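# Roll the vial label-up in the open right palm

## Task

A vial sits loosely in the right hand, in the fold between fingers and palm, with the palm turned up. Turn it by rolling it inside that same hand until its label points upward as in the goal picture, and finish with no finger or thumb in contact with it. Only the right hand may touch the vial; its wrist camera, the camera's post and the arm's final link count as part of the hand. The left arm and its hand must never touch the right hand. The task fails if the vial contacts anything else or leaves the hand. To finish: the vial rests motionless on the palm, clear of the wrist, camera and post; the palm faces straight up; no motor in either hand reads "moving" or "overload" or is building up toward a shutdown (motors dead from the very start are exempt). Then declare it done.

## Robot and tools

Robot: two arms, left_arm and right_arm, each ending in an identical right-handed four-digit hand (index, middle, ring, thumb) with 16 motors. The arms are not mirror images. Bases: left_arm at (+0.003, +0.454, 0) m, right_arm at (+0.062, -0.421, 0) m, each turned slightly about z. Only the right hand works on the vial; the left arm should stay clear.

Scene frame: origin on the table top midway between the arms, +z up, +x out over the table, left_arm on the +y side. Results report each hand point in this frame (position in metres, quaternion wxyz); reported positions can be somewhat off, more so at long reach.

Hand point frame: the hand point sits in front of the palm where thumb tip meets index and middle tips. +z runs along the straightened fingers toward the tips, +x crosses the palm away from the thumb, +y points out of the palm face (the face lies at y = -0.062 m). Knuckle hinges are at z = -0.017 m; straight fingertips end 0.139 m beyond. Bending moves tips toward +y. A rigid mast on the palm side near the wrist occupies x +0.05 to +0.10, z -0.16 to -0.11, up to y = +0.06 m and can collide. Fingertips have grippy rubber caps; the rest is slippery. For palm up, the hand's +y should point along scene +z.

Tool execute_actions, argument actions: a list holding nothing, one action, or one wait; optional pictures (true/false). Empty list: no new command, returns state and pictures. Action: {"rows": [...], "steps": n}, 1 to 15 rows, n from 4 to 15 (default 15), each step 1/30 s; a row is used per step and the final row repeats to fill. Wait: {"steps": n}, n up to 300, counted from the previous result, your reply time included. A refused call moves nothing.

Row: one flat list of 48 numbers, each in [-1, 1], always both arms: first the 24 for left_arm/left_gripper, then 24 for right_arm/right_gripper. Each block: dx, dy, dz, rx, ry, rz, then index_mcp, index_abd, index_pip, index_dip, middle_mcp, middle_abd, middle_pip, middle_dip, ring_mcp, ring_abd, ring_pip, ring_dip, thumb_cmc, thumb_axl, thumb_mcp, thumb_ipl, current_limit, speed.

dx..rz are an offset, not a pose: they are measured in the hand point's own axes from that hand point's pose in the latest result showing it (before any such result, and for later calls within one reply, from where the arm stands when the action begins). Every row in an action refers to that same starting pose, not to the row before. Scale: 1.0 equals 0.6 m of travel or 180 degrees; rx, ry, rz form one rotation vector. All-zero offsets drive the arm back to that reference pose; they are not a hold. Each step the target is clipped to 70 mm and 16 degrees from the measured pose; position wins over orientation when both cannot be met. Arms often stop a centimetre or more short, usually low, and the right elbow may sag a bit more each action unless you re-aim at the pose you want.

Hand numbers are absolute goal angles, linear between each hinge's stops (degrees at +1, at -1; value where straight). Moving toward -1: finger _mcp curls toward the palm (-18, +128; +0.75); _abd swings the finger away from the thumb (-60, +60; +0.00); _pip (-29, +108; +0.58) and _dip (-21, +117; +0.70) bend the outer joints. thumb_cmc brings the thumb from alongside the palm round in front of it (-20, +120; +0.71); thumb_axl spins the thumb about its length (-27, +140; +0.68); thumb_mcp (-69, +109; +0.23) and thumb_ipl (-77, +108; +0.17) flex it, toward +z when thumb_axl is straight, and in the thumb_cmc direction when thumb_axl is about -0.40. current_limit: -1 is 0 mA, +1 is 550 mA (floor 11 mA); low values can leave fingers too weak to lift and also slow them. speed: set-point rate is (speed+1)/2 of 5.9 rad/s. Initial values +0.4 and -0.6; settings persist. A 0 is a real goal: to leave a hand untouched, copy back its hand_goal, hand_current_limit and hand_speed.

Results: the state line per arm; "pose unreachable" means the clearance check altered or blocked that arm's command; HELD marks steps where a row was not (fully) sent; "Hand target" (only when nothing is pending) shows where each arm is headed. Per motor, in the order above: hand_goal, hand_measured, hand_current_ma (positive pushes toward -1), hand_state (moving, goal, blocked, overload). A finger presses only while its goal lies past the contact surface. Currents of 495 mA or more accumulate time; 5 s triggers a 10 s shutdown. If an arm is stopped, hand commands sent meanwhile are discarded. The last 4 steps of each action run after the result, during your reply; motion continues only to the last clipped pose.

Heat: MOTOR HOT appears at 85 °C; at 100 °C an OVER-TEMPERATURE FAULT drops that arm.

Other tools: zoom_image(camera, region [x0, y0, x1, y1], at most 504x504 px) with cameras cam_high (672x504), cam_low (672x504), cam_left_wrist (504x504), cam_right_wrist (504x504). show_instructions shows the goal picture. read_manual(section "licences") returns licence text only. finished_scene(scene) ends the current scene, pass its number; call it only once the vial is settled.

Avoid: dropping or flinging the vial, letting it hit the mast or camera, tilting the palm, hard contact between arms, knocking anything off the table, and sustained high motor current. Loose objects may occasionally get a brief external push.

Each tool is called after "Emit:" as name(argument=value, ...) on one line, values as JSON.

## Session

Emit:
show_instructions()

Emit:
execute_actions(actions=[])

Reference images for this scene: goal picture from the wrist camera place.

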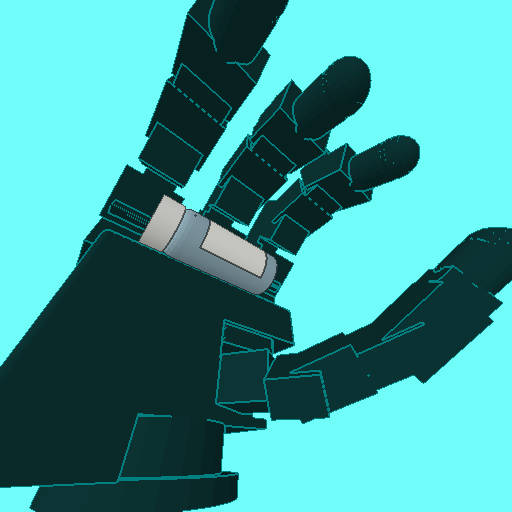

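Scene clock: 0.00 s of 4800.00 s.
left_arm: end_effector_position=(+0.3872, +0.8022, +0.5763) hand_goal=(+0.754, +0.000, +0.576, +0.696, +0.754, +0.000, +0.576, +0.696, +0.754, +0.000, +0.576, +0.696, +0.714, +0.678, +0.226, +0.168) hand_measured=(+0.754, +0.000, +0.576, +0.696, +0.754, +0.000, +0.576, +0.696, +0.754, +0.000, +0.576, +0.696, +0.714, +0.678, +0.226, +0.168) hand_current_ma=(+0, +0, +0, +0, +0, +0, +0, +0, +0, +0, +0, +0, +0, +0, +0, +0) hand_state=(goal, goal, goal, goal, goal, goal, goal, goal, goal, goal, goal, goal, goal, goal, goal, goal) hand_current_limit=0.40 hand_speed=-0.60 end_effector_quat_wxyz=(+0.267, +0.270, +0.652, +0.656) | right_arm: end_effector_position=(+0.4291, -0.0955, +0.4048) hand_goal=(+0.046, +0.000, -0.008, +0.280, +0.046, +0.000, -0.008, +0.280, +0.046, +0.000, -0.008, +0.280, -0.104, +0.266, +0.032, -0.018) hand_measured=(+0.062, +0.000, -0.006, +0.282, +0.062, +0.000, -0.006, +0.282, +0.062, +0.000, -0.006, +0.282, -0.088, +0.270, +0.034, -0.016) hand_current_ma=(+83, +0, +13, +13, +83, +0, +13, +13, +90, +0, +14, +12, +82, +30, +13, +11) hand_state=(goal, goal, goal, goal, goal, goal, goal, goal, goal, goal, goal, goal, goal, goal, goal, goal) hand_current_limit=0.40 hand_speed=-0.60 end_effector_quat_wxyz=(+0.292, +0.299, +0.632, +0.653)
Joint positions: left_arm=[ 0.66   1.038  1.037  0.005 -0.015  0.007] | right_arm=[1.02  1.104 0.6   0.526 0.104 0.02 ]
Joint velocities: left_arm=[ 0.005 -0.024 -0.012  0.002 -0.037 -0.007] | right_arm=[-0.005 -0.034 -0.027 -0.012  0.007  0.095]
Hand target (left_arm): +0.382, +0.797, +0.605; +0.274, +0.263, +0.635, +0.673
Hand target (right_arm): +0.430, -0.094, +0.423; +0.295, +0.295, +0.620, +0.664
camera_calibration (this result's frames):
cam_left_wrist: T_world_to_cam=[[0.52159, -0.56124, 0.642615, -0.0920017], [-0.223378, -0.816743, -0.532008, 0.994181], [0.823436, 0.133944, -0.551374, 0.012814], [0, 0, 0, 1]] pos_world=[0.259514, 0.758639, 0.5951]
cam_right_wrist: T_world_to_cam=[[0.451625, -0.666618, 0.593005, -0.469052], [-0.317551, -0.741225, -0.591394, 0.256611], [0.833784, 0.0787792, -0.546441, -0.00894971], [0, 0, 0, 1]] pos_world=[0.300785, -0.121767, 0.425019]

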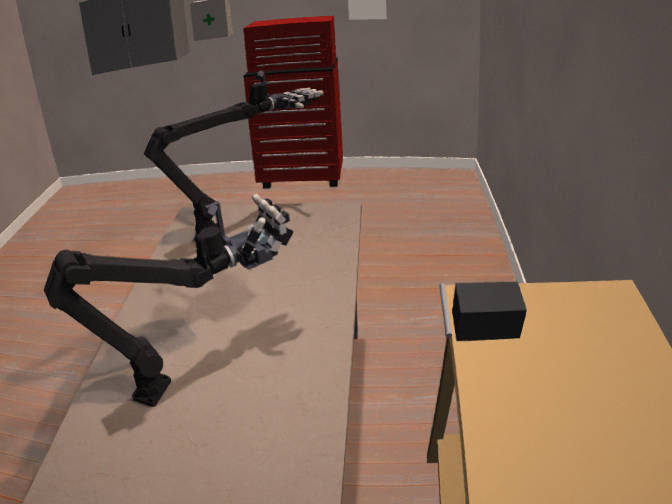

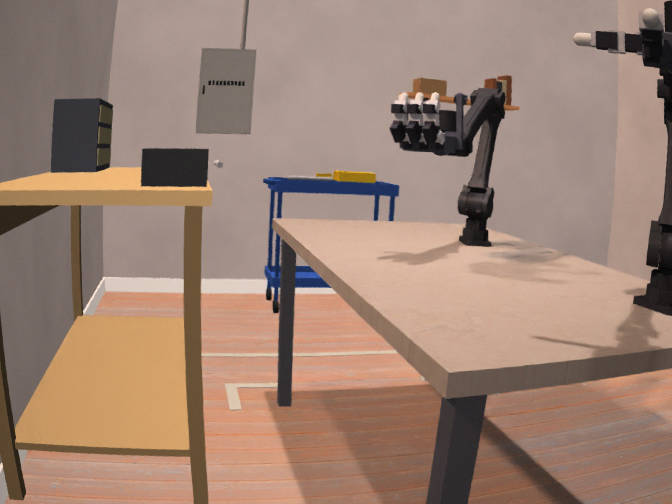

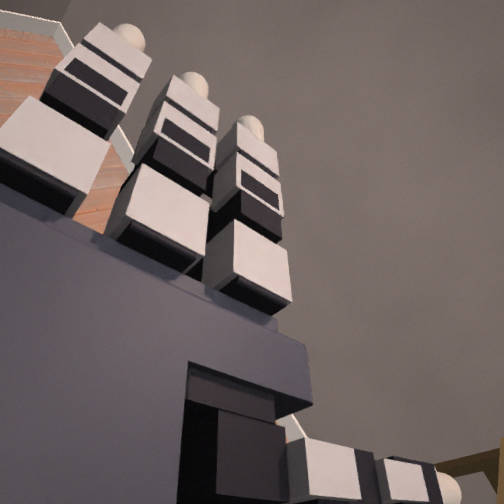

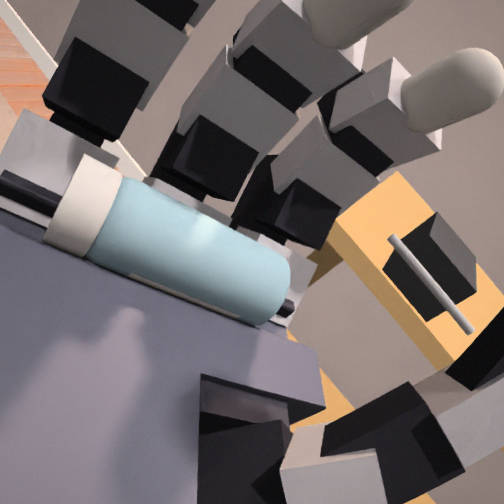

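Emit:
execute_actions(actions=[{"rows": [[0,0.0478,-0.012,-0.0163,0,0,0.754,0,0.576,0.696,0.754,0,0.576,0.696,0.754,0,0.576,0.696,0.714,0.678,0.226,0.168,0.4,-0.6,0.0015,0.0303,0.0035,-0.0111,0,0.001,0.046,0.27,-0.008,0.28,0.046,0.35,-0.55,-0.44,0.046,0,-0.008,0.28,-0.104,0.266,0.032,-0.018,0.75,-0.1]], "steps": 13}])

Emit:
execute_actions(actions=[{"rows": [[0,0.0478,-0.012,-0.0163,0,0,0.754,0,0.576,0.696,0.754,0,0.576,0.696,0.754,0,0.576,0.696,0.714,0.678,0.226,0.168,0.4,-0.6,0.0015,0.0303,0.0035,-0.0111,0,0.001,0.046,0.27,-0.008,0.28,0.046,0.35,-1.0,-0.44,0.046,0,-0.008,0.28,-0.104,0.266,0.032,-0.018,0.1,0.6]], "steps": 11}], pictures=true)

Scene clock: 1.40 s of 4800.00 s.
left_arm: end_effector_position=(+0.3872, +0.8022, +0.5763) hand_goal=(+0.754, +0.000, +0.576, +0.696, +0.754, +0.000, +0.576, +0.696, +0.754, +0.000, +0.576, +0.696, +0.714, +0.678, +0.226, +0.168) hand_measured=(+0.764, +0.000, +0.576, +0.696, +0.764, +0.000, +0.576, +0.696, +0.764, +0.000, +0.576, +0.696, +0.724, +0.678, +0.226, +0.168) hand_current_ma=(+56, +0, +4, +0, +52, +0, +4, +0, +55, +0, +4, +0, +53, -4, -1, -2) hand_state=(goal, goal, goal, goal, goal, goal, goal, goal, goal, goal, goal, goal, goal, goal, goal, goal) hand_current_limit=0.40 hand_speed=-0.60 end_effector_quat_wxyz=(+0.267, +0.270, +0.652, +0.656) | right_arm: end_effector_position=(+0.4291, -0.0955, +0.4048) hand_goal=(+0.046, +0.270, -0.008, +0.280, +0.046, +0.350, -0.550, -0.440, +0.046, +0.000, -0.008, +0.280, -0.104, +0.266, +0.032, -0.018) hand_measured=(+0.062, +0.266, -0.006, +0.282, +0.060, +0.336, -0.330, -0.040, +0.062, +0.000, -0.006, +0.282, -0.088, +0.270, +0.034, -0.016) hand_current_ma=(+83, -3, +13, +13, +69, +16, +56, +67, +90, +0, +14, +12, +82, +30, +13, +11) hand_state=(goal, moving, goal, goal, goal, moving, moving, moving, goal, goal, goal, goal, goal, goal, goal, goal) hand_current_limit=0.75 hand_speed=-0.10 end_effector_quat_wxyz=(+0.292, +0.299, +0.632, +0.653)
Joint positions: left_arm=[ 0.66   1.038  1.037  0.005 -0.015  0.007] | right_arm=[1.02  1.104 0.6   0.526 0.104 0.02 ]
Joint velocities: left_arm=[ 0.005 -0.005 -0.012 -0.002  0.051  0.007] | right_arm=[-0.005 -0.005 -0.017  0.007 -0.022 -0.007]
Steps of this call (steps 1 to 33: nothing new was sent; steps 34 to 42: the first 9 steps of this action). Readings (end_effector_position | what the end effector reports):
34: left_arm (+0.3872, +0.8022, +0.5763) | right_arm (+0.4291, -0.0955, +0.4048) | left_arm hand_goal=(+0.754, +0.000, +0.576, +0.696, +0.754, +0.000, +0.576, +0.696, +0.754, +0.000, +0.576, +0.696, +0.714, +0.678, +0.226, +0.168) hand_measured=(+0.764, +0.000, +0.576, +0.696, +0.764, +0.000, +0.576, +0.696, +0.764, +0.000, +0.576, +0.696, +0.724, +0.678, +0.226, +0.168) hand_current_ma=(+56, +0, +4, +0, +52, +0, +4, +0, +55, +0, +4, +0, +53, -4, -1, -2) hand_state=(goal, goal, goal, goal, goal, goal, goal, goal, goal, goal, goal, goal, goal, goal, goal, goal) hand_current_limit=0.40 hand_speed=-0.60 | right_arm hand_goal=(+0.046, +0.270, -0.008, +0.280, +0.046, +0.350, -0.550, -0.440, +0.046, +0.000, -0.008, +0.280, -0.104, +0.266, +0.032, -0.018) hand_measured=(+0.062, +0.000, -0.006, +0.282, +0.062, +0.000, -0.006, +0.282, +0.062, +0.000, -0.006, +0.282, -0.088, +0.270, +0.034, -0.016) hand_current_ma=(+83, +0, +13, +13, +83, +0, +13, +13, +90, +0, +14, +12, +82, +30, +13, +11) hand_state=(goal, moving, goal, goal, goal, moving, moving, moving, goal, goal, goal, goal, goal, goal, goal, goal) hand_current_limit=0.75 hand_speed=-0.10
35: left_arm (+0.3872, +0.8022, +0.5763) | right_arm (+0.4291, -0.0955, +0.4048) | left_arm hand_goal=(+0.754, +0.000, +0.576, +0.696, +0.754, +0.000, +0.576, +0.696, +0.754, +0.000, +0.576, +0.696, +0.714, +0.678, +0.226, +0.168) hand_measured=(+0.764, +0.000, +0.576, +0.696, +0.764, +0.000, +0.576, +0.696, +0.764, +0.000, +0.576, +0.696, +0.724, +0.678, +0.226, +0.168) hand_current_ma=(+56, +0, +4, +0, +52, +0, +4, +0, +55, +0, +4, +0, +53, -4, -1, -2) hand_state=(goal, goal, goal, goal, goal, goal, goal, goal, goal, goal, goal, goal, goal, goal, goal, goal) hand_current_limit=0.40 hand_speed=-0.60 | right_arm hand_goal=(+0.046, +0.270, -0.008, +0.280, +0.046, +0.350, -0.550, -0.440, +0.046, +0.000, -0.008, +0.280, -0.104, +0.266, +0.032, -0.018) hand_measured=(+0.062, +0.006, -0.006, +0.282, +0.062, +0.006, -0.010, +0.278, +0.062, +0.000, -0.006, +0.282, -0.088, +0.270, +0.034, -0.016) hand_current_ma=(+83, -208, +13, +13, +83, -195, +198, +198, +90, +0, +14, +12, +82, +30, +13, +11) hand_state=(goal, moving, goal, goal, goal, moving, moving, moving, goal, goal, goal, goal, goal, goal, goal, goal) hand_current_limit=0.75 hand_speed=-0.10
37: left_arm (+0.3872, +0.8022, +0.5763) | right_arm (+0.4291, -0.0955, +0.4048) | left_arm hand_goal=(+0.754, +0.000, +0.576, +0.696, +0.754, +0.000, +0.576, +0.696, +0.754, +0.000, +0.576, +0.696, +0.714, +0.678, +0.226, +0.168) hand_measured=(+0.764, +0.000, +0.576, +0.696, +0.764, +0.000, +0.576, +0.696, +0.764, +0.000, +0.576, +0.696, +0.724, +0.678, +0.226, +0.168) hand_current_ma=(+56, +0, +4, +0, +52, +0, +4, +0, +55, +0, +4, +0, +53, -4, -1, -2) hand_state=(goal, goal, goal, goal, goal, goal, goal, goal, goal, goal, goal, goal, goal, goal, goal, goal) hand_current_limit=0.40 hand_speed=-0.60 | right_arm hand_goal=(+0.046, +0.270, -0.008, +0.280, +0.046, +0.350, -0.550, -0.440, +0.046, +0.000, -0.008, +0.280, -0.104, +0.266, +0.032, -0.018) hand_measured=(+0.062, +0.096, -0.006, +0.282, +0.060, +0.098, -0.092, +0.196, +0.062, +0.000, -0.006, +0.282, -0.088, +0.270, +0.034, -0.016) hand_current_ma=(+83, -122, +13, +13, +80, -115, +121, +125, +90, +0, +14, +12, +82, +30, +13, +11) hand_state=(goal, moving, goal, goal, goal, moving, moving, moving, goal, goal, goal, goal, goal, goal, goal, goal) hand_current_limit=0.75 hand_speed=-0.10
41: left_arm (+0.3872, +0.8022, +0.5763) | right_arm (+0.4291, -0.0955, +0.4048) | left_arm hand_goal=(+0.754, +0.000, +0.576, +0.696, +0.754, +0.000, +0.576, +0.696, +0.754, +0.000, +0.576, +0.696, +0.714, +0.678, +0.226, +0.168) hand_measured=(+0.764, +0.000, +0.576, +0.696, +0.764, +0.000, +0.576, +0.696, +0.764, +0.000, +0.576, +0.696, +0.724, +0.678, +0.226, +0.168) hand_current_ma=(+56, +0, +4, +0, +52, +0, +4, +0, +55, +0, +4, +0, +53, -4, -1, -2) hand_state=(goal, goal, goal, goal, goal, goal, goal, goal, goal, goal, goal, goal, goal, goal, goal, goal) hand_current_limit=0.40 hand_speed=-0.60 | right_arm hand_goal=(+0.046, +0.270, -0.008, +0.280, +0.046, +0.350, -0.550, -0.440, +0.046, +0.000, -0.008, +0.280, -0.104, +0.266, +0.032, -0.018) hand_measured=(+0.062, +0.260, -0.006, +0.282, +0.060, +0.312, -0.282, +0.008, +0.062, +0.000, -0.006, +0.282, -0.088, +0.270, +0.034, -0.016) hand_current_ma=(+83, +9, +13, +13, +72, +24, +82, +89, +90, +0, +14, +12, +82, +30, +13, +11) hand_state=(goal, moving, goal, goal, goal, moving, moving, moving, goal, goal, goal, goal, goal, goal, goal, goal) hand_current_limit=0.75 hand_speed=-0.10
42: the state above

Scene clock: 1.77 s of 4800.00 s.
left_arm: end_effector_position=(+0.3872, +0.8022, +0.5763) hand_goal=(+0.754, +0.000, +0.576, +0.696, +0.754, +0.000, +0.576, +0.696, +0.754, +0.000, +0.576, +0.696, +0.714, +0.678, +0.226, +0.168) hand_measured=(+0.764, +0.000, +0.576, +0.696, +0.764, +0.000, +0.576, +0.696, +0.764, +0.000, +0.576, +0.696, +0.724, +0.678, +0.226, +0.168) hand_current_ma=(+56, +0, +4, +0, +52, +0, +4, +0, +55, +0, +4, +0, +53, -4, -1, -2) hand_state=(goal, goal, goal, goal, goal, goal, goal, goal, goal, goal, goal, goal, goal, goal, goal, goal) hand_current_limit=0.40 hand_speed=-0.60 end_effector_quat_wxyz=(+0.267, +0.270, +0.652, +0.656) | right_arm: end_effector_position=(+0.4291, -0.0955, +0.4048) hand_goal=(+0.046, +0.270, -0.008, +0.280, +0.046, +0.350, -1.000, -0.440, +0.046, +0.000, -0.008, +0.280, -0.104, +0.266, +0.032, -0.018) hand_measured=(+0.062, +0.268, -0.006, +0.282, +0.058, +0.348, -0.700, -0.432, +0.062, +0.000, -0.006, +0.282, -0.088, +0.270, +0.034, -0.016) hand_current_ma=(+83, -10, +13, +13, +60, -3, +198, +65, +90, +0, +14, +12, +82, +30, +13, +11) hand_state=(goal, goal, goal, goal, goal, moving, moving, moving, goal, goal, goal, goal, goal, goal, goal, goal) hand_current_limit=0.10 hand_speed=0.60 end_effector_quat_wxyz=(+0.292, +0.299, +0.632, +0.653)
Joint positions: left_arm=[ 0.66   1.038  1.037  0.005 -0.015  0.007] | right_arm=[1.02  1.104 0.6   0.526 0.104 0.02 ]
Joint velocities: left_arm=[-0.015 -0.005 -0.017  0.007 -0.007  0.007] | right_arm=[ 0.005 -0.005  0.012 -0.012 -0.037 -0.037]
Off your previous action's commanded pose (left_arm): 0.030 m, 3 deg at its last step (step 4 of this call).
Off your previous action's commanded pose (right_arm): 0.018 m, 2 deg at its last step (step 4 of this call).
Steps of this call (steps 1 to 4: the last 4 steps of your previous action; steps 5 to 11: the first 7 steps of this action, its rows measured from where the robot was after step 4). Readings (end_effector_position | what the end effector reports):
4: left_arm (+0.3872, +0.8022, +0.5763) | right_arm (+0.4291, -0.0955, +0.4048) | left_arm hand_goal=(+0.754, +0.000, +0.576, +0.696, +0.754, +0.000, +0.576, +0.696, +0.754, +0.000, +0.576, +0.696, +0.714, +0.678, +0.226, +0.168) hand_measured=(+0.764, +0.000, +0.576, +0.696, +0.764, +0.000, +0.576, +0.696, +0.764, +0.000, +0.576, +0.696, +0.724, +0.678, +0.226, +0.168) hand_current_ma=(+56, +0, +4, +0, +52, +0, +4, +0, +55, +0, +4, +0, +53, -4, -1, -2) hand_state=(goal, goal, goal, goal, goal, goal, goal, goal, goal, goal, goal, goal, goal, goal, goal, goal) hand_current_limit=0.40 hand_speed=-0.60 | right_arm hand_goal=(+0.046, +0.270, -0.008, +0.280, +0.046, +0.350, -0.550, -0.440, +0.046, +0.000, -0.008, +0.280, -0.104, +0.266, +0.032, -0.018) hand_measured=(+0.062, +0.268, -0.006, +0.282, +0.058, +0.348, -0.518, -0.228, +0.062, +0.000, -0.006, +0.282, -0.088, +0.270, +0.034, -0.016) hand_current_ma=(+83, -10, +13, +13, +59, -10, -35, +73, +90, +0, +14, +12, +82, +30, +13, +11) hand_state=(goal, goal, goal, goal, moving, goal, moving, moving, goal, goal, goal, goal, goal, goal, goal, goal) hand_current_limit=0.75 hand_speed=-0.10
5: left_arm (+0.3872, +0.8022, +0.5763) | right_arm (+0.4291, -0.0955, +0.4048) | left_arm hand_goal=(+0.754, +0.000, +0.576, +0.696, +0.754, +0.000, +0.576, +0.696, +0.754, +0.000, +0.576, +0.696, +0.714, +0.678, +0.226, +0.168) hand_measured=(+0.764, +0.000, +0.576, +0.696, +0.764, +0.000, +0.576, +0.696, +0.764, +0.000, +0.576, +0.696, +0.724, +0.678, +0.226, +0.168) hand_current_ma=(+56, +0, +4, +0, +52, +0, +4, +0, +55, +0, +4, +0, +53, -4, -1, -2) hand_state=(goal, goal, goal, goal, goal, goal, goal, goal, goal, goal, goal, goal, goal, goal, goal, goal) hand_current_limit=0.40 hand_speed=-0.60 | right_arm hand_goal=(+0.046, +0.270, -0.008, +0.280, +0.046, +0.350, -1.000, -0.440, +0.046, +0.000, -0.008, +0.280, -0.104, +0.266, +0.032, -0.018) hand_measured=(+0.062, +0.268, -0.006, +0.282, +0.058, +0.348, -0.540, -0.274, +0.062, +0.000, -0.006, +0.282, -0.088, +0.270, +0.034, -0.016) hand_current_ma=(+83, -10, +13, +13, +60, -10, -21, +78, +90, +0, +14, +12, +82, +30, +13, +11) hand_state=(goal, goal, goal, goal, goal, goal, moving, moving, goal, goal, goal, goal, goal, goal, goal, goal) hand_current_limit=0.10 hand_speed=0.60
6: left_arm (+0.3872, +0.8022, +0.5763) | right_arm (+0.4291, -0.0955, +0.4048) | left_arm hand_goal=(+0.754, +0.000, +0.576, +0.696, +0.754, +0.000, +0.576, +0.696, +0.754, +0.000, +0.576, +0.696, +0.714, +0.678, +0.226, +0.168) hand_measured=(+0.764, +0.000, +0.576, +0.696, +0.764, +0.000, +0.576, +0.696, +0.764, +0.000, +0.576, +0.696, +0.724, +0.678, +0.226, +0.168) hand_current_ma=(+56, +0, +4, +0, +52, +0, +4, +0, +55, +0, +4, +0, +53, -4, -1, -2) hand_state=(goal, goal, goal, goal, goal, goal, goal, goal, goal, goal, goal, goal, goal, goal, goal, goal) hand_current_limit=0.40 hand_speed=-0.60 | right_arm hand_goal=(+0.046, +0.270, -0.008, +0.280, +0.046, +0.350, -1.000, -0.440, +0.046, +0.000, -0.008, +0.280, -0.104, +0.266, +0.032, -0.018) hand_measured=(+0.062, +0.268, -0.006, +0.282, +0.058, +0.348, -0.550, -0.320, +0.062, +0.000, -0.006, +0.282, -0.088, +0.270, +0.034, -0.016) hand_current_ma=(+83, -10, +13, +13, +62, -10, +137, -12, +90, +0, +14, +12, +82, +30, +13, +11) hand_state=(goal, goal, goal, goal, goal, goal, moving, moving, goal, goal, goal, goal, goal, goal, goal, goal) hand_current_limit=0.10 hand_speed=0.60
8: left_arm (+0.3872, +0.8022, +0.5763) | right_arm (+0.4291, -0.0955, +0.4048) | left_arm hand_goal=(+0.754, +0.000, +0.576, +0.696, +0.754, +0.000, +0.576, +0.696, +0.754, +0.000, +0.576, +0.696, +0.714, +0.678, +0.226, +0.168) hand_measured=(+0.764, +0.000, +0.576, +0.696, +0.764, +0.000, +0.576, +0.696, +0.764, +0.000, +0.576, +0.696, +0.724, +0.678, +0.226, +0.168) hand_current_ma=(+56, +0, +4, +0, +52, +0, +4, +0, +55, +0, +4, +0, +53, -4, -1, -2) hand_state=(goal, goal, goal, goal, goal, goal, goal, goal, goal, goal, goal, goal, goal, goal, goal, goal) hand_current_limit=0.40 hand_speed=-0.60 | right_arm hand_goal=(+0.046, +0.270, -0.008, +0.280, +0.046, +0.350, -1.000, -0.440, +0.046, +0.000, -0.008, +0.280, -0.104, +0.266, +0.032, -0.018) hand_measured=(+0.062, +0.268, -0.006, +0.282, +0.058, +0.348, -0.610, -0.380, +0.062, +0.000, -0.006, +0.282, -0.088, +0.270, +0.034, -0.016) hand_current_ma=(+83, -10, +13, +13, +61, -10, +95, +19, +90, +0, +14, +12, +82, +30, +13, +11) hand_state=(goal, goal, goal, goal, goal, goal, moving, moving, goal, goal, goal, goal, goal, goal, goal, goal) hand_current_limit=0.10 hand_speed=0.60
11: the state above
camera_calibration (this result's frames):
cam_left_wrist: T_world_to_cam=[[0.52159, -0.56124, 0.642615, -0.0920017], [-0.223378, -0.816743, -0.532008, 0.994181], [0.823436, 0.133944, -0.551374, 0.012814], [0, 0, 0, 1]] pos_world=[0.259514, 0.758639, 0.5951]
cam_right_wrist: T_world_to_cam=[[0.451625, -0.666618, 0.593005, -0.469052], [-0.317551, -0.741225, -0.591394, 0.256611], [0.833784, 0.0787792, -0.546441, -0.00894971], [0, 0, 0, 1]] pos_world=[0.300785, -0.121767, 0.425019]

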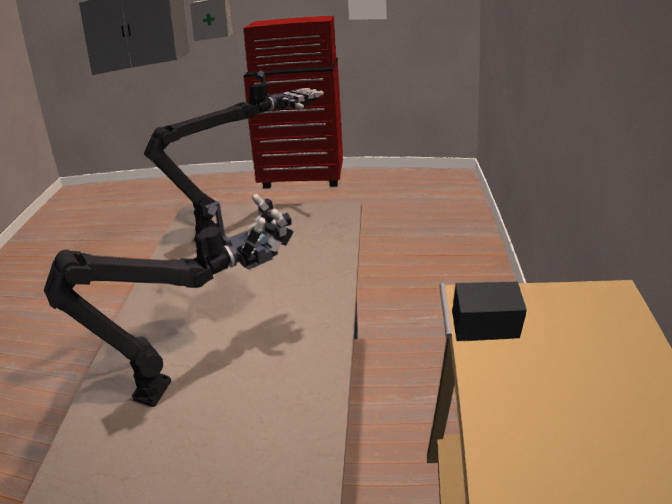

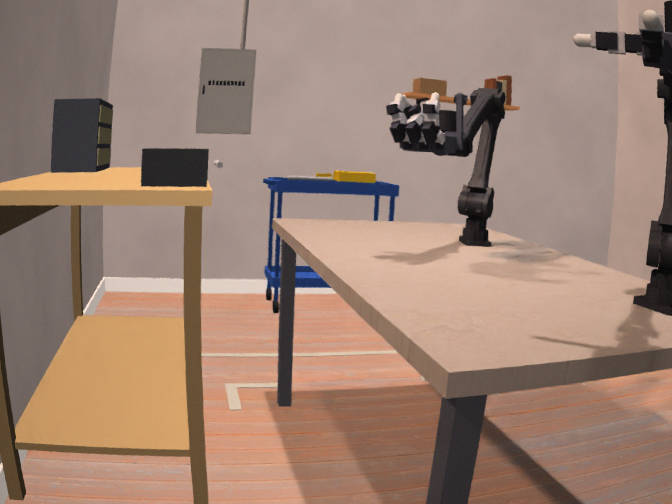

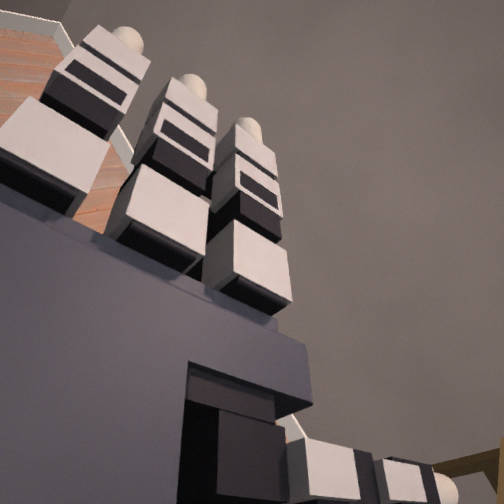

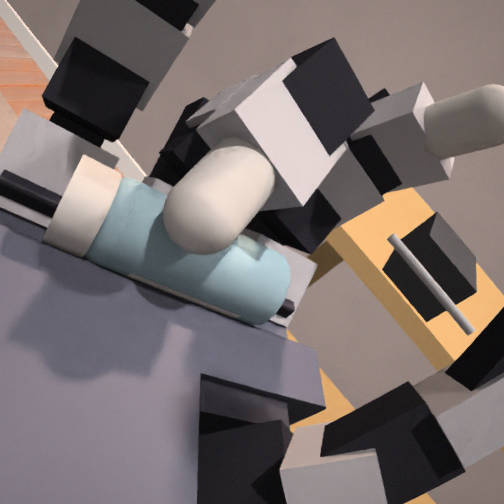

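Emit:
execute_actions(actions=[])

Scene clock: 2.33 s of 4800.00 s.
left_arm: end_effector_position=(+0.3872, +0.8022, +0.5763) hand_goal=(+0.754, +0.000, +0.576, +0.696, +0.754, +0.000, +0.576, +0.696, +0.754, +0.000, +0.576, +0.696, +0.714, +0.678, +0.226, +0.168) hand_measured=(+0.764, +0.000, +0.576, +0.696, +0.764, +0.000, +0.576, +0.696, +0.764, +0.000, +0.576, +0.696, +0.724, +0.678, +0.226, +0.168) hand_current_ma=(+56, +0, +4, +0, +52, +0, +4, +0, +55, +0, +4, +0, +53, -4, -1, -2) hand_state=(goal, goal, goal, goal, goal, goal, goal, goal, goal, goal, goal, goal, goal, goal, goal, goal) hand_current_limit=0.40 hand_speed=-0.60 end_effector_quat_wxyz=(+0.267, +0.270, +0.652, +0.656) | right_arm: end_effector_position=(+0.4291, -0.0955, +0.4048) hand_goal=(+0.046, +0.270, -0.008, +0.280, +0.046, +0.350, -1.000, -0.440, +0.046, +0.000, -0.008, +0.280, -0.104, +0.266, +0.032, -0.018) hand_measured=(+0.062, +0.268, -0.006, +0.282, +0.058, +0.350, -0.702, -0.426, +0.062, +0.000, -0.006, +0.282, -0.088, +0.270, +0.034, -0.016) hand_current_ma=(+83, -10, +13, +13, +66, -3, +302, +69, +90, +0, +14, +12, +82, +30, +13, +11) hand_state=(goal, goal, goal, goal, goal, goal, blocked, goal, goal, goal, goal, goal, goal, goal, goal, goal) hand_current_limit=0.10 hand_speed=0.60 end_effector_quat_wxyz=(+0.292, +0.299, +0.632, +0.653)
Joint positions: left_arm=[ 0.66   1.038  1.037  0.005 -0.015  0.007] | right_arm=[1.02  1.104 0.6   0.526 0.104 0.02 ]
Joint velocities: left_arm=[-0.005 -0.005  0.007 -0.012  0.022  0.022] | right_arm=[-0.024 -0.005 -0.007  0.007  0.007  0.007]
Hand target (left_arm): +0.381, +0.796, +0.604; +0.273, +0.263, +0.635, +0.673
Hand target (right_arm): +0.430, -0.095, +0.423; +0.296, +0.296, +0.620, +0.664
Off the commanded pose (left_arm): 0.030 m, 3 deg.
Off the commanded pose (right_arm): 0.018 m, 2 deg.
Kept back: nothing.
Steps of this call (steps 1 to 4: the last 4 steps of your previous action; steps 5 to 17: nothing new was sent). Readings (end_effector_position | what the end effector reports):
1: left_arm (+0.3872, +0.8022, +0.5763) | right_arm (+0.4291, -0.0955, +0.4048) | left_arm hand_goal=(+0.754, +0.000, +0.576, +0.696, +0.754, +0.000, +0.576, +0.696, +0.754, +0.000, +0.576, +0.696, +0.714, +0.678, +0.226, +0.168) hand_measured=(+0.764, +0.000, +0.576, +0.696, +0.764, +0.000, +0.576, +0.696, +0.764, +0.000, +0.576, +0.696, +0.724, +0.678, +0.226, +0.168) hand_current_ma=(+56, +0, +4, +0, +52, +0, +4, +0, +55, +0, +4, +0, +53, -4, -1, -2) hand_state=(goal, goal, goal, goal, goal, goal, goal, goal, goal, goal, goal, goal, goal, goal, goal, goal) hand_current_limit=0.40 hand_speed=-0.60 | right_arm hand_goal=(+0.046, +0.270, -0.008, +0.280, +0.046, +0.350, -1.000, -0.440, +0.046, +0.000, -0.008, +0.280, -0.104, +0.266, +0.032, -0.018) hand_measured=(+0.062, +0.268, -0.006, +0.282, +0.058, +0.348, -0.702, -0.428, +0.062, +0.000, -0.006, +0.282, -0.088, +0.270, +0.034, -0.016) hand_current_ma=(+83, -10, +13, +13, +61, -1, +303, +72, +90, +0, +14, +12, +82, +30, +13, +11) hand_state=(goal, goal, goal, goal, goal, moving, moving, moving, goal, goal, goal, goal, goal, goal, goal, goal) hand_current_limit=0.10 hand_speed=0.60
2: left_arm (+0.3872, +0.8022, +0.5763) | right_arm (+0.4291, -0.0955, +0.4048) | left_arm hand_goal=(+0.754, +0.000, +0.576, +0.696, +0.754, +0.000, +0.576, +0.696, +0.754, +0.000, +0.576, +0.696, +0.714, +0.678, +0.226, +0.168) hand_measured=(+0.764, +0.000, +0.576, +0.696, +0.764, +0.000, +0.576, +0.696, +0.764, +0.000, +0.576, +0.696, +0.724, +0.678, +0.226, +0.168) hand_current_ma=(+56, +0, +4, +0, +52, +0, +4, +0, +55, +0, +4, +0, +53, -4, -1, -2) hand_state=(goal, goal, goal, goal, goal, goal, goal, goal, goal, goal, goal, goal, goal, goal, goal, goal) hand_current_limit=0.40 hand_speed=-0.60 | right_arm hand_goal=(+0.046, +0.270, -0.008, +0.280, +0.046, +0.350, -1.000, -0.440, +0.046, +0.000, -0.008, +0.280, -0.104, +0.266, +0.032, -0.018) hand_measured=(+0.062, +0.268, -0.006, +0.282, +0.058, +0.350, -0.702, -0.428, +0.062, +0.000, -0.006, +0.282, -0.088, +0.270, +0.034, -0.016) hand_current_ma=(+83, -10, +13, +13, +66, -2, +300, +69, +90, +0, +14, +12, +82, +30, +13, +11) hand_state=(goal, goal, goal, goal, goal, goal, moving, moving, goal, goal, goal, goal, goal, goal, goal, goal) hand_current_limit=0.10 hand_speed=0.60
4: left_arm (+0.3872, +0.8022, +0.5763) | right_arm (+0.4291, -0.0955, +0.4048) | left_arm hand_goal=(+0.754, +0.000, +0.576, +0.696, +0.754, +0.000, +0.576, +0.696, +0.754, +0.000, +0.576, +0.696, +0.714, +0.678, +0.226, +0.168) hand_measured=(+0.764, +0.000, +0.576, +0.696, +0.764, +0.000, +0.576, +0.696, +0.764, +0.000, +0.576, +0.696, +0.724, +0.678, +0.226, +0.168) hand_current_ma=(+56, +0, +4, +0, +52, +0, +4, +0, +55, +0, +4, +0, +53, -4, -1, -2) hand_state=(goal, goal, goal, goal, goal, goal, goal, goal, goal, goal, goal, goal, goal, goal, goal, goal) hand_current_limit=0.40 hand_speed=-0.60 | right_arm hand_goal=(+0.046, +0.270, -0.008, +0.280, +0.046, +0.350, -1.000, -0.440, +0.046, +0.000, -0.008, +0.280, -0.104, +0.266, +0.032, -0.018) hand_measured=(+0.062, +0.268, -0.006, +0.282, +0.058, +0.350, -0.702, -0.426, +0.062, +0.000, -0.006, +0.282, -0.088, +0.270, +0.034, -0.016) hand_current_ma=(+83, -10, +13, +13, +66, -3, +302, +69, +90, +0, +14, +12, +82, +30, +13, +11) hand_state=(goal, goal, goal, goal, goal, goal, blocked, goal, goal, goal, goal, goal, goal, goal, goal, goal) hand_current_limit=0.10 hand_speed=0.60
8: left_arm (+0.3872, +0.8022, +0.5763) | right_arm (+0.4291, -0.0955, +0.4048) | left_arm hand_goal=(+0.754, +0.000, +0.576, +0.696, +0.754, +0.000, +0.576, +0.696, +0.754, +0.000, +0.576, +0.696, +0.714, +0.678, +0.226, +0.168) hand_measured=(+0.764, +0.000, +0.576, +0.696, +0.764, +0.000, +0.576, +0.696, +0.764, +0.000, +0.576, +0.696, +0.724, +0.678, +0.226, +0.168) hand_current_ma=(+56, +0, +4, +0, +52, +0, +4, +0, +55, +0, +4, +0, +53, -4, -1, -2) hand_state=(goal, goal, goal, goal, goal, goal, goal, goal, goal, goal, goal, goal, goal, goal, goal, goal) hand_current_limit=0.40 hand_speed=-0.60 | right_arm hand_goal=(+0.046, +0.270, -0.008, +0.280, +0.046, +0.350, -1.000, -0.440, +0.046, +0.000, -0.008, +0.280, -0.104, +0.266, +0.032, -0.018) hand_measured=(+0.062, +0.268, -0.006, +0.282, +0.058, +0.350, -0.702, -0.426, +0.062, +0.000, -0.006, +0.282, -0.088, +0.270, +0.034, -0.016) hand_current_ma=(+83, -10, +13, +13, +66, -3, +303, +69, +90, +0, +14, +12, +82, +30, +13, +11) hand_state=(goal, goal, goal, goal, goal, goal, blocked, goal, goal, goal, goal, goal, goal, goal, goal, goal) hand_current_limit=0.10 hand_speed=0.60
17: the state above
camera_calibration (this result's frames):
cam_left_wrist: T_world_to_cam=[[0.52159, -0.56124, 0.642615, -0.0920017], [-0.223378, -0.816743, -0.532008, 0.994181], [0.823436, 0.133944, -0.551374, 0.012814], [0, 0, 0, 1]] pos_world=[0.259514, 0.758639, 0.5951]
cam_right_wrist: T_world_to_cam=[[0.451625, -0.666618, 0.593005, -0.469052], [-0.317551, -0.741225, -0.591394, 0.256611], [0.833784, 0.0787792, -0.546441, -0.00894971], [0, 0, 0, 1]] pos_world=[0.300785, -0.121767, 0.425019]

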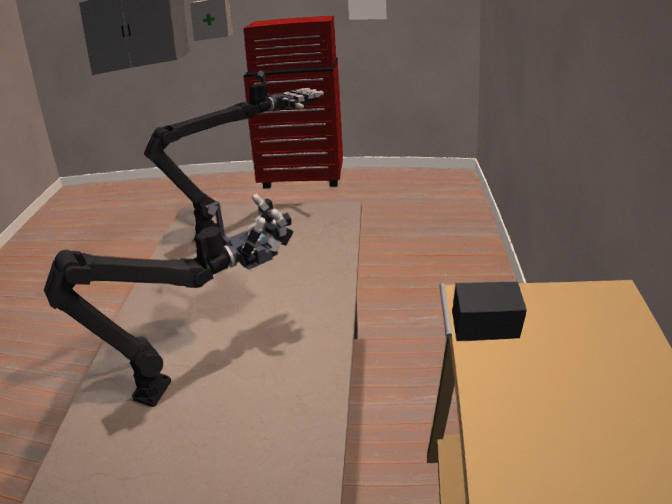

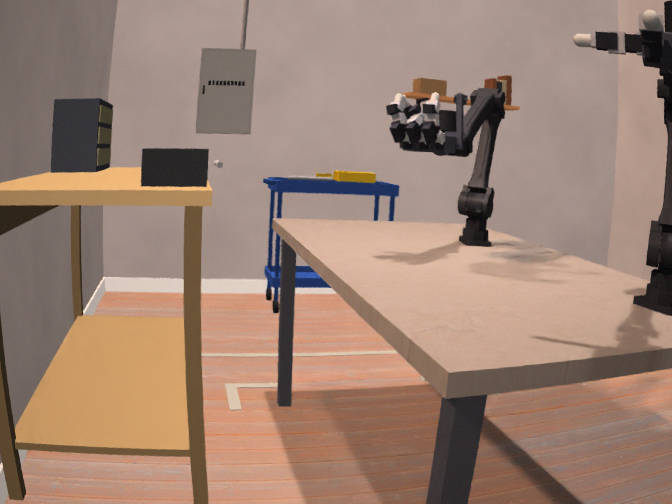

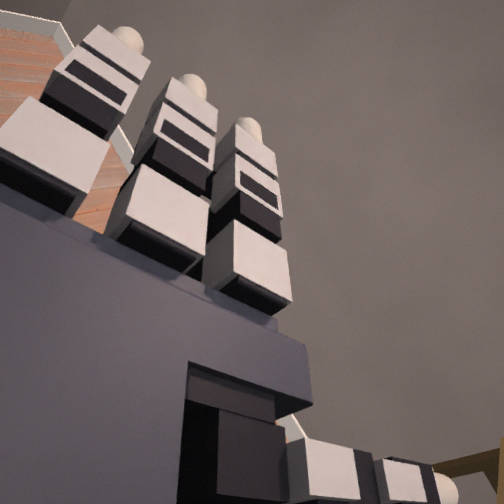

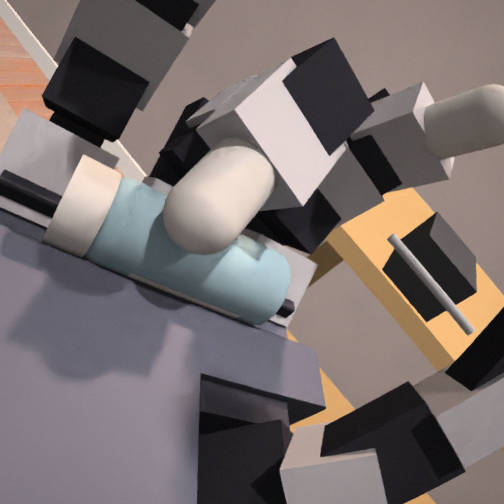

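Emit:
execute_actions(actions=[{"rows": [[0,0.0478,-0.012,-0.0163,0,0,0.754,0,0.576,0.696,0.754,0,0.576,0.696,0.754,0,0.576,0.696,0.714,0.678,0.226,0.168,0.4,-0.6,0.0015,0.0303,0.0035,-0.0111,0,0.001,0.046,0.27,-0.008,0.28,0.046,0.0,-1.0,-0.07,0.046,0,-0.008,0.28,-0.104,0.266,0.032,-0.018,0.1,-0.74]], "steps": 15}])

Emit:
execute_actions(actions=[{"rows": [[0,0.0478,-0.012,-0.0163,0,0,0.754,0,0.576,0.696,0.754,0,0.576,0.696,0.754,0,0.576,0.696,0.714,0.678,0.226,0.168,0.4,-0.6,0.0015,0.0303,0.0035,-0.0111,0,0.001,0.046,0.27,-0.008,0.28,0.046,0.0,-1.0,-0.07,0.046,0,-0.008,0.28,-0.104,0.266,0.032,-0.018,0.1,-0.74],[0,0.0478,-0.012,-0.0163,0,0,0.754,0,0.576,0.696,0.754,0,0.576,0.696,0.754,0,0.576,0.696,0.714,0.678,0.226,0.168,0.4,-0.6,0.0015,0.0303,0.0035,-0.0111,0,0.001,0.046,0.27,-0.008,0.28,0.046,0.0,-1.0,-0.07,0.046,0,-0.008,0.28,-0.104,0.266,0.032,-0.018,0.1,-0.74],[0,0.0478,-0.012,-0.0163,0,0,0.754,0,0.576,0.696,0.754,0,0.576,0.696,0.754,0,0.576,0.696,0.714,0.678,0.226,0.168,0.4,-0.6,0.0015,0.0303,0.0035,-0.0111,0,0.001,0.046,0.27,-0.008,0.28,0.046,0.0,-0.93,-0.07,0.046,0,-0.008,0.28,-0.104,0.266,0.032,-0.018,0.1,0.6],[0,0.0478,-0.012,-0.0163,0,0,0.754,0,0.576,0.696,0.754,0,0.576,0.696,0.754,0,0.576,0.696,0.714,0.678,0.226,0.168,0.4,-0.6,0.0015,0.0303,0.0035,-0.0111,0,0.001,0.046,0.27,-0.008,0.28,0.046,0.0,-0.61,-0.07,0.046,0,-0.008,0.28,-0.104,0.266,0.032,-0.018,0.7,-0.3],[0,0.0478,-0.012,-0.0163,0,0,0.754,0,0.576,0.696,0.754,0,0.576,0.696,0.754,0,0.576,0.696,0.714,0.678,0.226,0.168,0.4,-0.6,0.0015,0.0303,0.0035,-0.0111,0,0.001,0.046,0.27,-0.008,0.28,0.046,0.0,-0.61,-0.07,0.046,0,-0.008,0.28,-0.104,0.266,0.032,-0.018,0.7,-0.3],[0,0.0478,-0.012,-0.0163,0,0,0.754,0,0.576,0.696,0.754,0,0.576,0.696,0.754,0,0.576,0.696,0.714,0.678,0.226,0.168,0.4,-0.6,0.0015,0.0303,0.0035,-0.0111,0,0.001,0.046,0.27,-0.008,0.28,0.046,0.0,-0.61,-0.07,0.046,0,-0.008,0.28,-0.104,0.266,0.032,-0.018,0.7,-0.3],[0,0.0478,-0.012,-0.0163,0,0,0.754,0,0.576,0.696,0.754,0,0.576,0.696,0.754,0,0.576,0.696,0.714,0.678,0.226,0.168,0.4,-0.6,0.0015,0.0303,0.0035,-0.0111,0,0.001,0.046,0.27,-0.008,0.28,0.046,0.0,-0.61,-0.46,0.046,0,-0.008,0.28,-0.104,0.266,0.032,-0.018,0.7,-0.3]], "steps": 15}], pictures=true)

Scene clock: 3.63 s of 4800.00 s.
left_arm: end_effector_position=(+0.3872, +0.8022, +0.5763) hand_goal=(+0.754, +0.000, +0.576, +0.696, +0.754, +0.000, +0.576, +0.696, +0.754, +0.000, +0.576, +0.696, +0.714, +0.678, +0.226, +0.168) hand_measured=(+0.764, +0.000, +0.576, +0.696, +0.764, +0.000, +0.576, +0.696, +0.764, +0.000, +0.576, +0.696, +0.724, +0.678, +0.226, +0.168) hand_current_ma=(+56, +0, +4, +0, +52, +0, +4, +0, +55, +0, +4, +0, +53, -4, -1, -2) hand_state=(goal, goal, goal, goal, goal, goal, goal, goal, goal, goal, goal, goal, goal, goal, goal, goal) hand_current_limit=0.40 hand_speed=-0.60 end_effector_quat_wxyz=(+0.267, +0.270, +0.652, +0.656) | right_arm: end_effector_position=(+0.4291, -0.0955, +0.4048) hand_goal=(+0.046, +0.270, -0.008, +0.280, +0.046, +0.000, -1.000, -0.070, +0.046, +0.000, -0.008, +0.280, -0.104, +0.266, +0.032, -0.018) hand_measured=(+0.062, +0.268, -0.006, +0.282, +0.060, +0.156, -0.814, -0.254, +0.062, +0.000, -0.006, +0.282, -0.088, +0.270, +0.034, -0.016) hand_current_ma=(+83, -10, +13, +13, +70, +87, +172, +2, +90, +0, +14, +12, +82, +30, +13, +11) hand_state=(goal, goal, goal, goal, goal, moving, moving, moving, goal, goal, goal, goal, goal, goal, goal, goal) hand_current_limit=0.10 hand_speed=-0.74 end_effector_quat_wxyz=(+0.292, +0.299, +0.632, +0.653)
Joint positions: left_arm=[ 0.66   1.038  1.037  0.005 -0.015  0.007] | right_arm=[1.02  1.104 0.6   0.526 0.104 0.02 ]
Joint velocities: left_arm=[-0.005  0.015  0.012  0.007  0.066 -0.037] | right_arm=[-0.005 -0.015  0.012  0.007  0.007 -0.007]
Steps of this call (steps 1 to 28: nothing new was sent; steps 29 to 39: the first 11 steps of this action). Readings (end_effector_position | what the end effector reports):
29: left_arm (+0.3872, +0.8022, +0.5763) | right_arm (+0.4291, -0.0955, +0.4048) | left_arm hand_goal=(+0.754, +0.000, +0.576, +0.696, +0.754, +0.000, +0.576, +0.696, +0.754, +0.000, +0.576, +0.696, +0.714, +0.678, +0.226, +0.168) hand_measured=(+0.764, +0.000, +0.576, +0.696, +0.764, +0.000, +0.576, +0.696, +0.764, +0.000, +0.576, +0.696, +0.724, +0.678, +0.226, +0.168) hand_current_ma=(+56, +0, +4, +0, +52, +0, +4, +0, +55, +0, +4, +0, +53, -4, -1, -2) hand_state=(goal, goal, goal, goal, goal, goal, goal, goal, goal, goal, goal, goal, goal, goal, goal, goal) hand_current_limit=0.40 hand_speed=-0.60 | right_arm hand_goal=(+0.046, +0.270, -0.008, +0.280, +0.046, +0.000, -1.000, -0.070, +0.046, +0.000, -0.008, +0.280, -0.104, +0.266, +0.032, -0.018) hand_measured=(+0.062, +0.268, -0.006, +0.282, +0.058, +0.350, -0.702, -0.426, +0.062, +0.000, -0.006, +0.282, -0.088, +0.270, +0.034, -0.016) hand_current_ma=(+83, -10, +13, +13, +66, -3, +303, +69, +90, +0, +14, +12, +82, +30, +13, +11) hand_state=(goal, goal, goal, goal, goal, moving, blocked, moving, goal, goal, goal, goal, goal, goal, goal, goal) hand_current_limit=0.10 hand_speed=-0.74
30: left_arm (+0.3872, +0.8022, +0.5763) | right_arm (+0.4291, -0.0955, +0.4048) | left_arm hand_goal=(+0.754, +0.000, +0.576, +0.696, +0.754, +0.000, +0.576, +0.696, +0.754, +0.000, +0.576, +0.696, +0.714, +0.678, +0.226, +0.168) hand_measured=(+0.764, +0.000, +0.576, +0.696, +0.764, +0.000, +0.576, +0.696, +0.764, +0.000, +0.576, +0.696, +0.724, +0.678, +0.226, +0.168) hand_current_ma=(+56, +0, +4, +0, +52, +0, +4, +0, +55, +0, +4, +0, +53, -4, -1, -2) hand_state=(goal, goal, goal, goal, goal, goal, goal, goal, goal, goal, goal, goal, goal, goal, goal, goal) hand_current_limit=0.40 hand_speed=-0.60 | right_arm hand_goal=(+0.046, +0.270, -0.008, +0.280, +0.046, +0.000, -1.000, -0.070, +0.046, +0.000, -0.008, +0.280, -0.104, +0.266, +0.032, -0.018) hand_measured=(+0.062, +0.268, -0.006, +0.282, +0.058, +0.348, -0.702, -0.424, +0.062, +0.000, -0.006, +0.282, -0.088, +0.270, +0.034, -0.016) hand_current_ma=(+83, -10, +13, +13, +67, +76, +292, +11, +90, +0, +14, +12, +82, +30, +13, +11) hand_state=(goal, goal, goal, goal, goal, moving, moving, moving, goal, goal, goal, goal, goal, goal, goal, goal) hand_current_limit=0.10 hand_speed=-0.74
32: left_arm (+0.3872, +0.8022, +0.5763) | right_arm (+0.4291, -0.0955, +0.4048) | left_arm hand_goal=(+0.754, +0.000, +0.576, +0.696, +0.754, +0.000, +0.576, +0.696, +0.754, +0.000, +0.576, +0.696, +0.714, +0.678, +0.226, +0.168) hand_measured=(+0.764, +0.000, +0.576, +0.696, +0.764, +0.000, +0.576, +0.696, +0.764, +0.000, +0.576, +0.696, +0.724, +0.678, +0.226, +0.168) hand_current_ma=(+56, +0, +4, +0, +52, +0, +4, +0, +55, +0, +4, +0, +53, -4, -1, -2) hand_state=(goal, goal, goal, goal, goal, goal, goal, goal, goal, goal, goal, goal, goal, goal, goal, goal) hand_current_limit=0.40 hand_speed=-0.60 | right_arm hand_goal=(+0.046, +0.270, -0.008, +0.280, +0.046, +0.000, -1.000, -0.070, +0.046, +0.000, -0.008, +0.280, -0.104, +0.266, +0.032, -0.018) hand_measured=(+0.062, +0.268, -0.006, +0.282, +0.060, +0.322, -0.716, -0.398, +0.062, +0.000, -0.006, +0.282, -0.088, +0.270, +0.034, -0.016) hand_current_ma=(+83, -10, +13, +13, +70, +102, +202, -7, +90, +0, +14, +12, +82, +30, +13, +11) hand_state=(goal, goal, goal, goal, goal, moving, moving, moving, goal, goal, goal, goal, goal, goal, goal, goal) hand_current_limit=0.10 hand_speed=-0.74
36: left_arm (+0.3872, +0.8022, +0.5763) | right_arm (+0.4291, -0.0955, +0.4048) | left_arm hand_goal=(+0.754, +0.000, +0.576, +0.696, +0.754, +0.000, +0.576, +0.696, +0.754, +0.000, +0.576, +0.696, +0.714, +0.678, +0.226, +0.168) hand_measured=(+0.764, +0.000, +0.576, +0.696, +0.764, +0.000, +0.576, +0.696, +0.764, +0.000, +0.576, +0.696, +0.724, +0.678, +0.226, +0.168) hand_current_ma=(+56, +0, +4, +0, +52, +0, +4, +0, +55, +0, +4, +0, +53, -4, -1, -2) hand_state=(goal, goal, goal, goal, goal, goal, goal, goal, goal, goal, goal, goal, goal, goal, goal, goal) hand_current_limit=0.40 hand_speed=-0.60 | right_arm hand_goal=(+0.046, +0.270, -0.008, +0.280, +0.046, +0.000, -1.000, -0.070, +0.046, +0.000, -0.008, +0.280, -0.104, +0.266, +0.032, -0.018) hand_measured=(+0.062, +0.268, -0.006, +0.282, +0.060, +0.228, -0.770, -0.316, +0.062, +0.000, -0.006, +0.282, -0.088, +0.270, +0.034, -0.016) hand_current_ma=(+83, -10, +13, +13, +70, +85, +175, +3, +90, +0, +14, +12, +82, +30, +13, +11) hand_state=(goal, goal, goal, goal, goal, moving, moving, moving, goal, goal, goal, goal, goal, goal, goal, goal) hand_current_limit=0.10 hand_speed=-0.74
39: the state above

Scene clock: 4.13 s of 4800.00 s.
left_arm: end_effector_position=(+0.3872, +0.8022, +0.5763) hand_goal=(+0.754, +0.000, +0.576, +0.696, +0.754, +0.000, +0.576, +0.696, +0.754, +0.000, +0.576, +0.696, +0.714, +0.678, +0.226, +0.168) hand_measured=(+0.764, +0.000, +0.576, +0.696, +0.764, +0.000, +0.576, +0.696, +0.764, +0.000, +0.576, +0.696, +0.724, +0.678, +0.226, +0.168) hand_current_ma=(+56, +0, +4, +0, +52, +0, +4, +0, +55, +0, +4, +0, +53, -4, -1, -2) hand_state=(goal, goal, goal, goal, goal, goal, goal, goal, goal, goal, goal, goal, goal, goal, goal, goal) hand_current_limit=0.40 hand_speed=-0.60 end_effector_quat_wxyz=(+0.267, +0.270, +0.652, +0.656) | right_arm: end_effector_position=(+0.4291, -0.0955, +0.4048) hand_goal=(+0.046, +0.270, -0.008, +0.280, +0.046, +0.000, -0.610, -0.460, +0.046, +0.000, -0.008, +0.280, -0.104, +0.266, +0.032, -0.018) hand_measured=(+0.062, +0.268, -0.006, +0.282, +0.056, +0.004, -0.678, -0.194, +0.062, +0.000, -0.006, +0.282, -0.088, +0.270, +0.034, -0.016) hand_current_ma=(+83, -10, +13, +13, +57, +15, -89, +75, +90, +0, +14, +12, +82, +30, +13, +11) hand_state=(goal, goal, goal, goal, goal, goal, moving, moving, goal, goal, goal, goal, goal, goal, goal, goal) hand_current_limit=0.70 hand_speed=-0.30 end_effector_quat_wxyz=(+0.292, +0.299, +0.632, +0.653)
Joint positions: left_arm=[ 0.66   1.038  1.037  0.005 -0.015  0.007] | right_arm=[1.02  1.104 0.6   0.526 0.104 0.02 ]
Joint velocities: left_arm=[ 0.005  0.015 -0.002 -0.022 -0.066 -0.022] | right_arm=[ 0.015  0.005 -0.002  0.007  0.037  0.066]
Off your previous action's commanded pose (left_arm): 0.030 m, 3 deg at its last step (step 4 of this call).
Off your previous action's commanded pose (right_arm): 0.018 m, 2 deg at its last step (step 4 of this call).
Steps of this call (steps 1 to 4: the last 4 steps of your previous action; steps 5 to 15: the first 11 steps of this action, its rows measured from where the robot was after step 4). Readings (end_effector_position | what the end effector reports):
4: left_arm (+0.3872, +0.8022, +0.5763) | right_arm (+0.4291, -0.0955, +0.4048) | left_arm hand_goal=(+0.754, +0.000, +0.576, +0.696, +0.754, +0.000, +0.576, +0.696, +0.754, +0.000, +0.576, +0.696, +0.714, +0.678, +0.226, +0.168) hand_measured=(+0.764, +0.000, +0.576, +0.696, +0.764, +0.000, +0.576, +0.696, +0.764, +0.000, +0.576, +0.696, +0.724, +0.678, +0.226, +0.168) hand_current_ma=(+56, +0, +4, +0, +52, +0, +4, +0, +55, +0, +4, +0, +53, -4, -1, -2) hand_state=(goal, goal, goal, goal, goal, goal, goal, goal, goal, goal, goal, goal, goal, goal, goal, goal) hand_current_limit=0.40 hand_speed=-0.60 | right_arm hand_goal=(+0.046, +0.270, -0.008, +0.280, +0.046, +0.000, -1.000, -0.070, +0.046, +0.000, -0.008, +0.280, -0.104, +0.266, +0.032, -0.018) hand_measured=(+0.062, +0.268, -0.006, +0.282, +0.060, +0.058, -0.872, -0.168, +0.062, +0.000, -0.006, +0.282, -0.088, +0.270, +0.034, -0.016) hand_current_ma=(+83, -10, +13, +13, +70, +88, +188, +0, +90, +0, +14, +12, +82, +30, +13, +11) hand_state=(goal, goal, goal, goal, goal, moving, moving, moving, goal, goal, goal, goal, goal, goal, goal, goal) hand_current_limit=0.10 hand_speed=-0.74
5: left_arm (+0.3872, +0.8022, +0.5763) | right_arm (+0.4291, -0.0955, +0.4048) | left_arm hand_goal=(+0.754, +0.000, +0.576, +0.696, +0.754, +0.000, +0.576, +0.696, +0.754, +0.000, +0.576, +0.696, +0.714, +0.678, +0.226, +0.168) hand_measured=(+0.764, +0.000, +0.576, +0.696, +0.764, +0.000, +0.576, +0.696, +0.764, +0.000, +0.576, +0.696, +0.724, +0.678, +0.226, +0.168) hand_current_ma=(+56, +0, +4, +0, +52, +0, +4, +0, +55, +0, +4, +0, +53, -4, -1, -2) hand_state=(goal, goal, goal, goal, goal, goal, goal, goal, goal, goal, goal, goal, goal, goal, goal, goal) hand_current_limit=0.40 hand_speed=-0.60 | right_arm hand_goal=(+0.046, +0.270, -0.008, +0.280, +0.046, +0.000, -1.000, -0.070, +0.046, +0.000, -0.008, +0.280, -0.104, +0.266, +0.032, -0.018) hand_measured=(+0.062, +0.268, -0.006, +0.282, +0.060, +0.034, -0.886, -0.148, +0.062, +0.000, -0.006, +0.282, -0.088, +0.270, +0.034, -0.016) hand_current_ma=(+83, -10, +13, +13, +70, +55, +188, +1, +90, +0, +14, +12, +82, +30, +13, +11) hand_state=(goal, goal, goal, goal, goal, moving, moving, moving, goal, goal, goal, goal, goal, goal, goal, goal) hand_current_limit=0.10 hand_speed=-0.74
6: left_arm (+0.3872, +0.8022, +0.5763) | right_arm (+0.4291, -0.0955, +0.4048) | left_arm hand_goal=(+0.754, +0.000, +0.576, +0.696, +0.754, +0.000, +0.576, +0.696, +0.754, +0.000, +0.576, +0.696, +0.714, +0.678, +0.226, +0.168) hand_measured=(+0.764, +0.000, +0.576, +0.696, +0.764, +0.000, +0.576, +0.696, +0.764, +0.000, +0.576, +0.696, +0.724, +0.678, +0.226, +0.168) hand_current_ma=(+56, +0, +4, +0, +52, +0, +4, +0, +55, +0, +4, +0, +53, -4, -1, -2) hand_state=(goal, goal, goal, goal, goal, goal, goal, goal, goal, goal, goal, goal, goal, goal, goal, goal) hand_current_limit=0.40 hand_speed=-0.60 | right_arm hand_goal=(+0.046, +0.270, -0.008, +0.280, +0.046, +0.000, -1.000, -0.070, +0.046, +0.000, -0.008, +0.280, -0.104, +0.266, +0.032, -0.018) hand_measured=(+0.062, +0.268, -0.006, +0.282, +0.060, +0.020, -0.898, -0.126, +0.062, +0.000, -0.006, +0.282, -0.088, +0.270, +0.034, -0.016) hand_current_ma=(+83, -10, +13, +13, +70, +37, +189, -3, +90, +0, +14, +12, +82, +30, +13, +11) hand_state=(goal, goal, goal, goal, goal, moving, moving, moving, goal, goal, goal, goal, goal, goal, goal, goal) hand_current_limit=0.10 hand_speed=-0.74
8: left_arm (+0.3872, +0.8022, +0.5763) | right_arm (+0.4291, -0.0955, +0.4048) | left_arm hand_goal=(+0.754, +0.000, +0.576, +0.696, +0.754, +0.000, +0.576, +0.696, +0.754, +0.000, +0.576, +0.696, +0.714, +0.678, +0.226, +0.168) hand_measured=(+0.764, +0.000, +0.576, +0.696, +0.764, +0.000, +0.576, +0.696, +0.764, +0.000, +0.576, +0.696, +0.724, +0.678, +0.226, +0.168) hand_current_ma=(+56, +0, +4, +0, +52, +0, +4, +0, +55, +0, +4, +0, +53, -4, -1, -2) hand_state=(goal, goal, goal, goal, goal, goal, goal, goal, goal, goal, goal, goal, goal, goal, goal, goal) hand_current_limit=0.40 hand_speed=-0.60 | right_arm hand_goal=(+0.046, +0.270, -0.008, +0.280, +0.046, +0.000, -0.610, -0.070, +0.046, +0.000, -0.008, +0.280, -0.104, +0.266, +0.032, -0.018) hand_measured=(+0.062, +0.268, -0.006, +0.282, +0.060, +0.010, -0.922, -0.086, +0.062, +0.000, -0.006, +0.282, -0.088, +0.270, +0.034, -0.016) hand_current_ma=(+83, -10, +13, +13, +70, +26, +32, +14, +90, +0, +14, +12, +82, +30, +13, +11) hand_state=(goal, goal, goal, goal, goal, moving, moving, moving, goal, goal, goal, goal, goal, goal, goal, goal) hand_current_limit=0.70 hand_speed=-0.30
12: left_arm (+0.3872, +0.8022, +0.5763) | right_arm (+0.4291, -0.0955, +0.4048) | left_arm hand_goal=(+0.754, +0.000, +0.576, +0.696, +0.754, +0.000, +0.576, +0.696, +0.754, +0.000, +0.576, +0.696, +0.714, +0.678, +0.226, +0.168) hand_measured=(+0.764, +0.000, +0.576, +0.696, +0.764, +0.000, +0.576, +0.696, +0.764, +0.000, +0.576, +0.696, +0.724, +0.678, +0.226, +0.168) hand_current_ma=(+56, +0, +4, +0, +52, +0, +4, +0, +55, +0, +4, +0, +53, -4, -1, -2) hand_state=(goal, goal, goal, goal, goal, goal, goal, goal, goal, goal, goal, goal, goal, goal, goal, goal) hand_current_limit=0.40 hand_speed=-0.60 | right_arm hand_goal=(+0.046, +0.270, -0.008, +0.280, +0.046, +0.000, -0.610, -0.460, +0.046, +0.000, -0.008, +0.280, -0.104, +0.266, +0.032, -0.018) hand_measured=(+0.062, +0.268, -0.006, +0.282, +0.056, +0.004, -0.808, -0.078, +0.062, +0.000, -0.006, +0.282, -0.088, +0.270, +0.034, -0.016) hand_current_ma=(+83, -10, +13, +13, +57, +15, -97, +143, +90, +0, +14, +12, +82, +30, +13, +11) hand_state=(goal, goal, goal, goal, goal, goal, moving, moving, goal, goal, goal, goal, goal, goal, goal, goal) hand_current_limit=0.70 hand_speed=-0.30
15: the state above
camera_calibration (this result's frames):
cam_left_wrist: T_world_to_cam=[[0.52159, -0.56124, 0.642615, -0.0920017], [-0.223378, -0.816743, -0.532008, 0.994181], [0.823436, 0.133944, -0.551374, 0.012814], [0, 0, 0, 1]] pos_world=[0.259514, 0.758639, 0.5951]
cam_right_wrist: T_world_to_cam=[[0.451625, -0.666618, 0.593005, -0.469052], [-0.317551, -0.741225, -0.591394, 0.256611], [0.833784, 0.0787792, -0.546441, -0.00894971], [0, 0, 0, 1]] pos_world=[0.300785, -0.121767, 0.425019]

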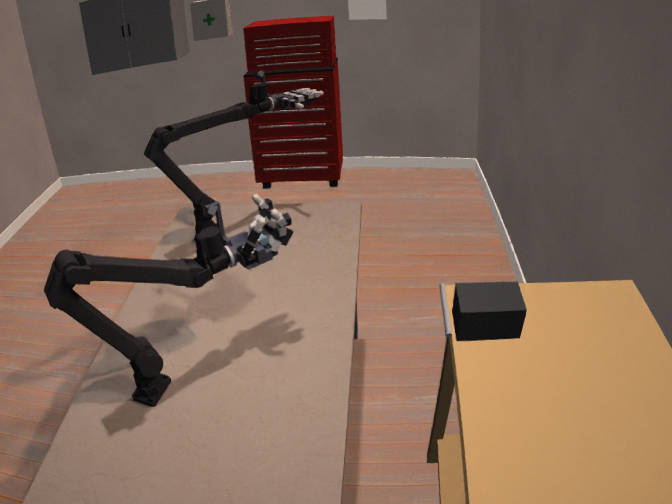

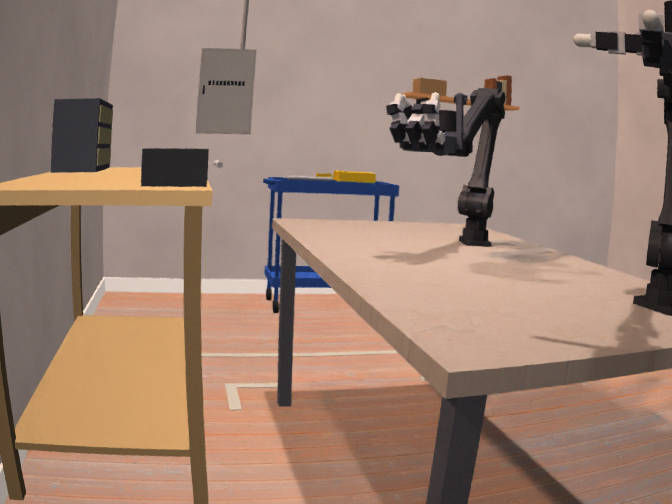

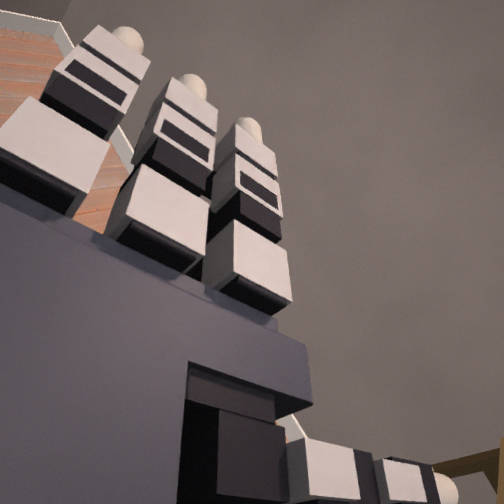

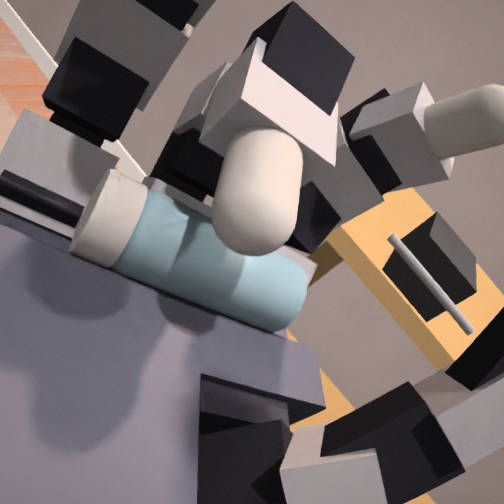

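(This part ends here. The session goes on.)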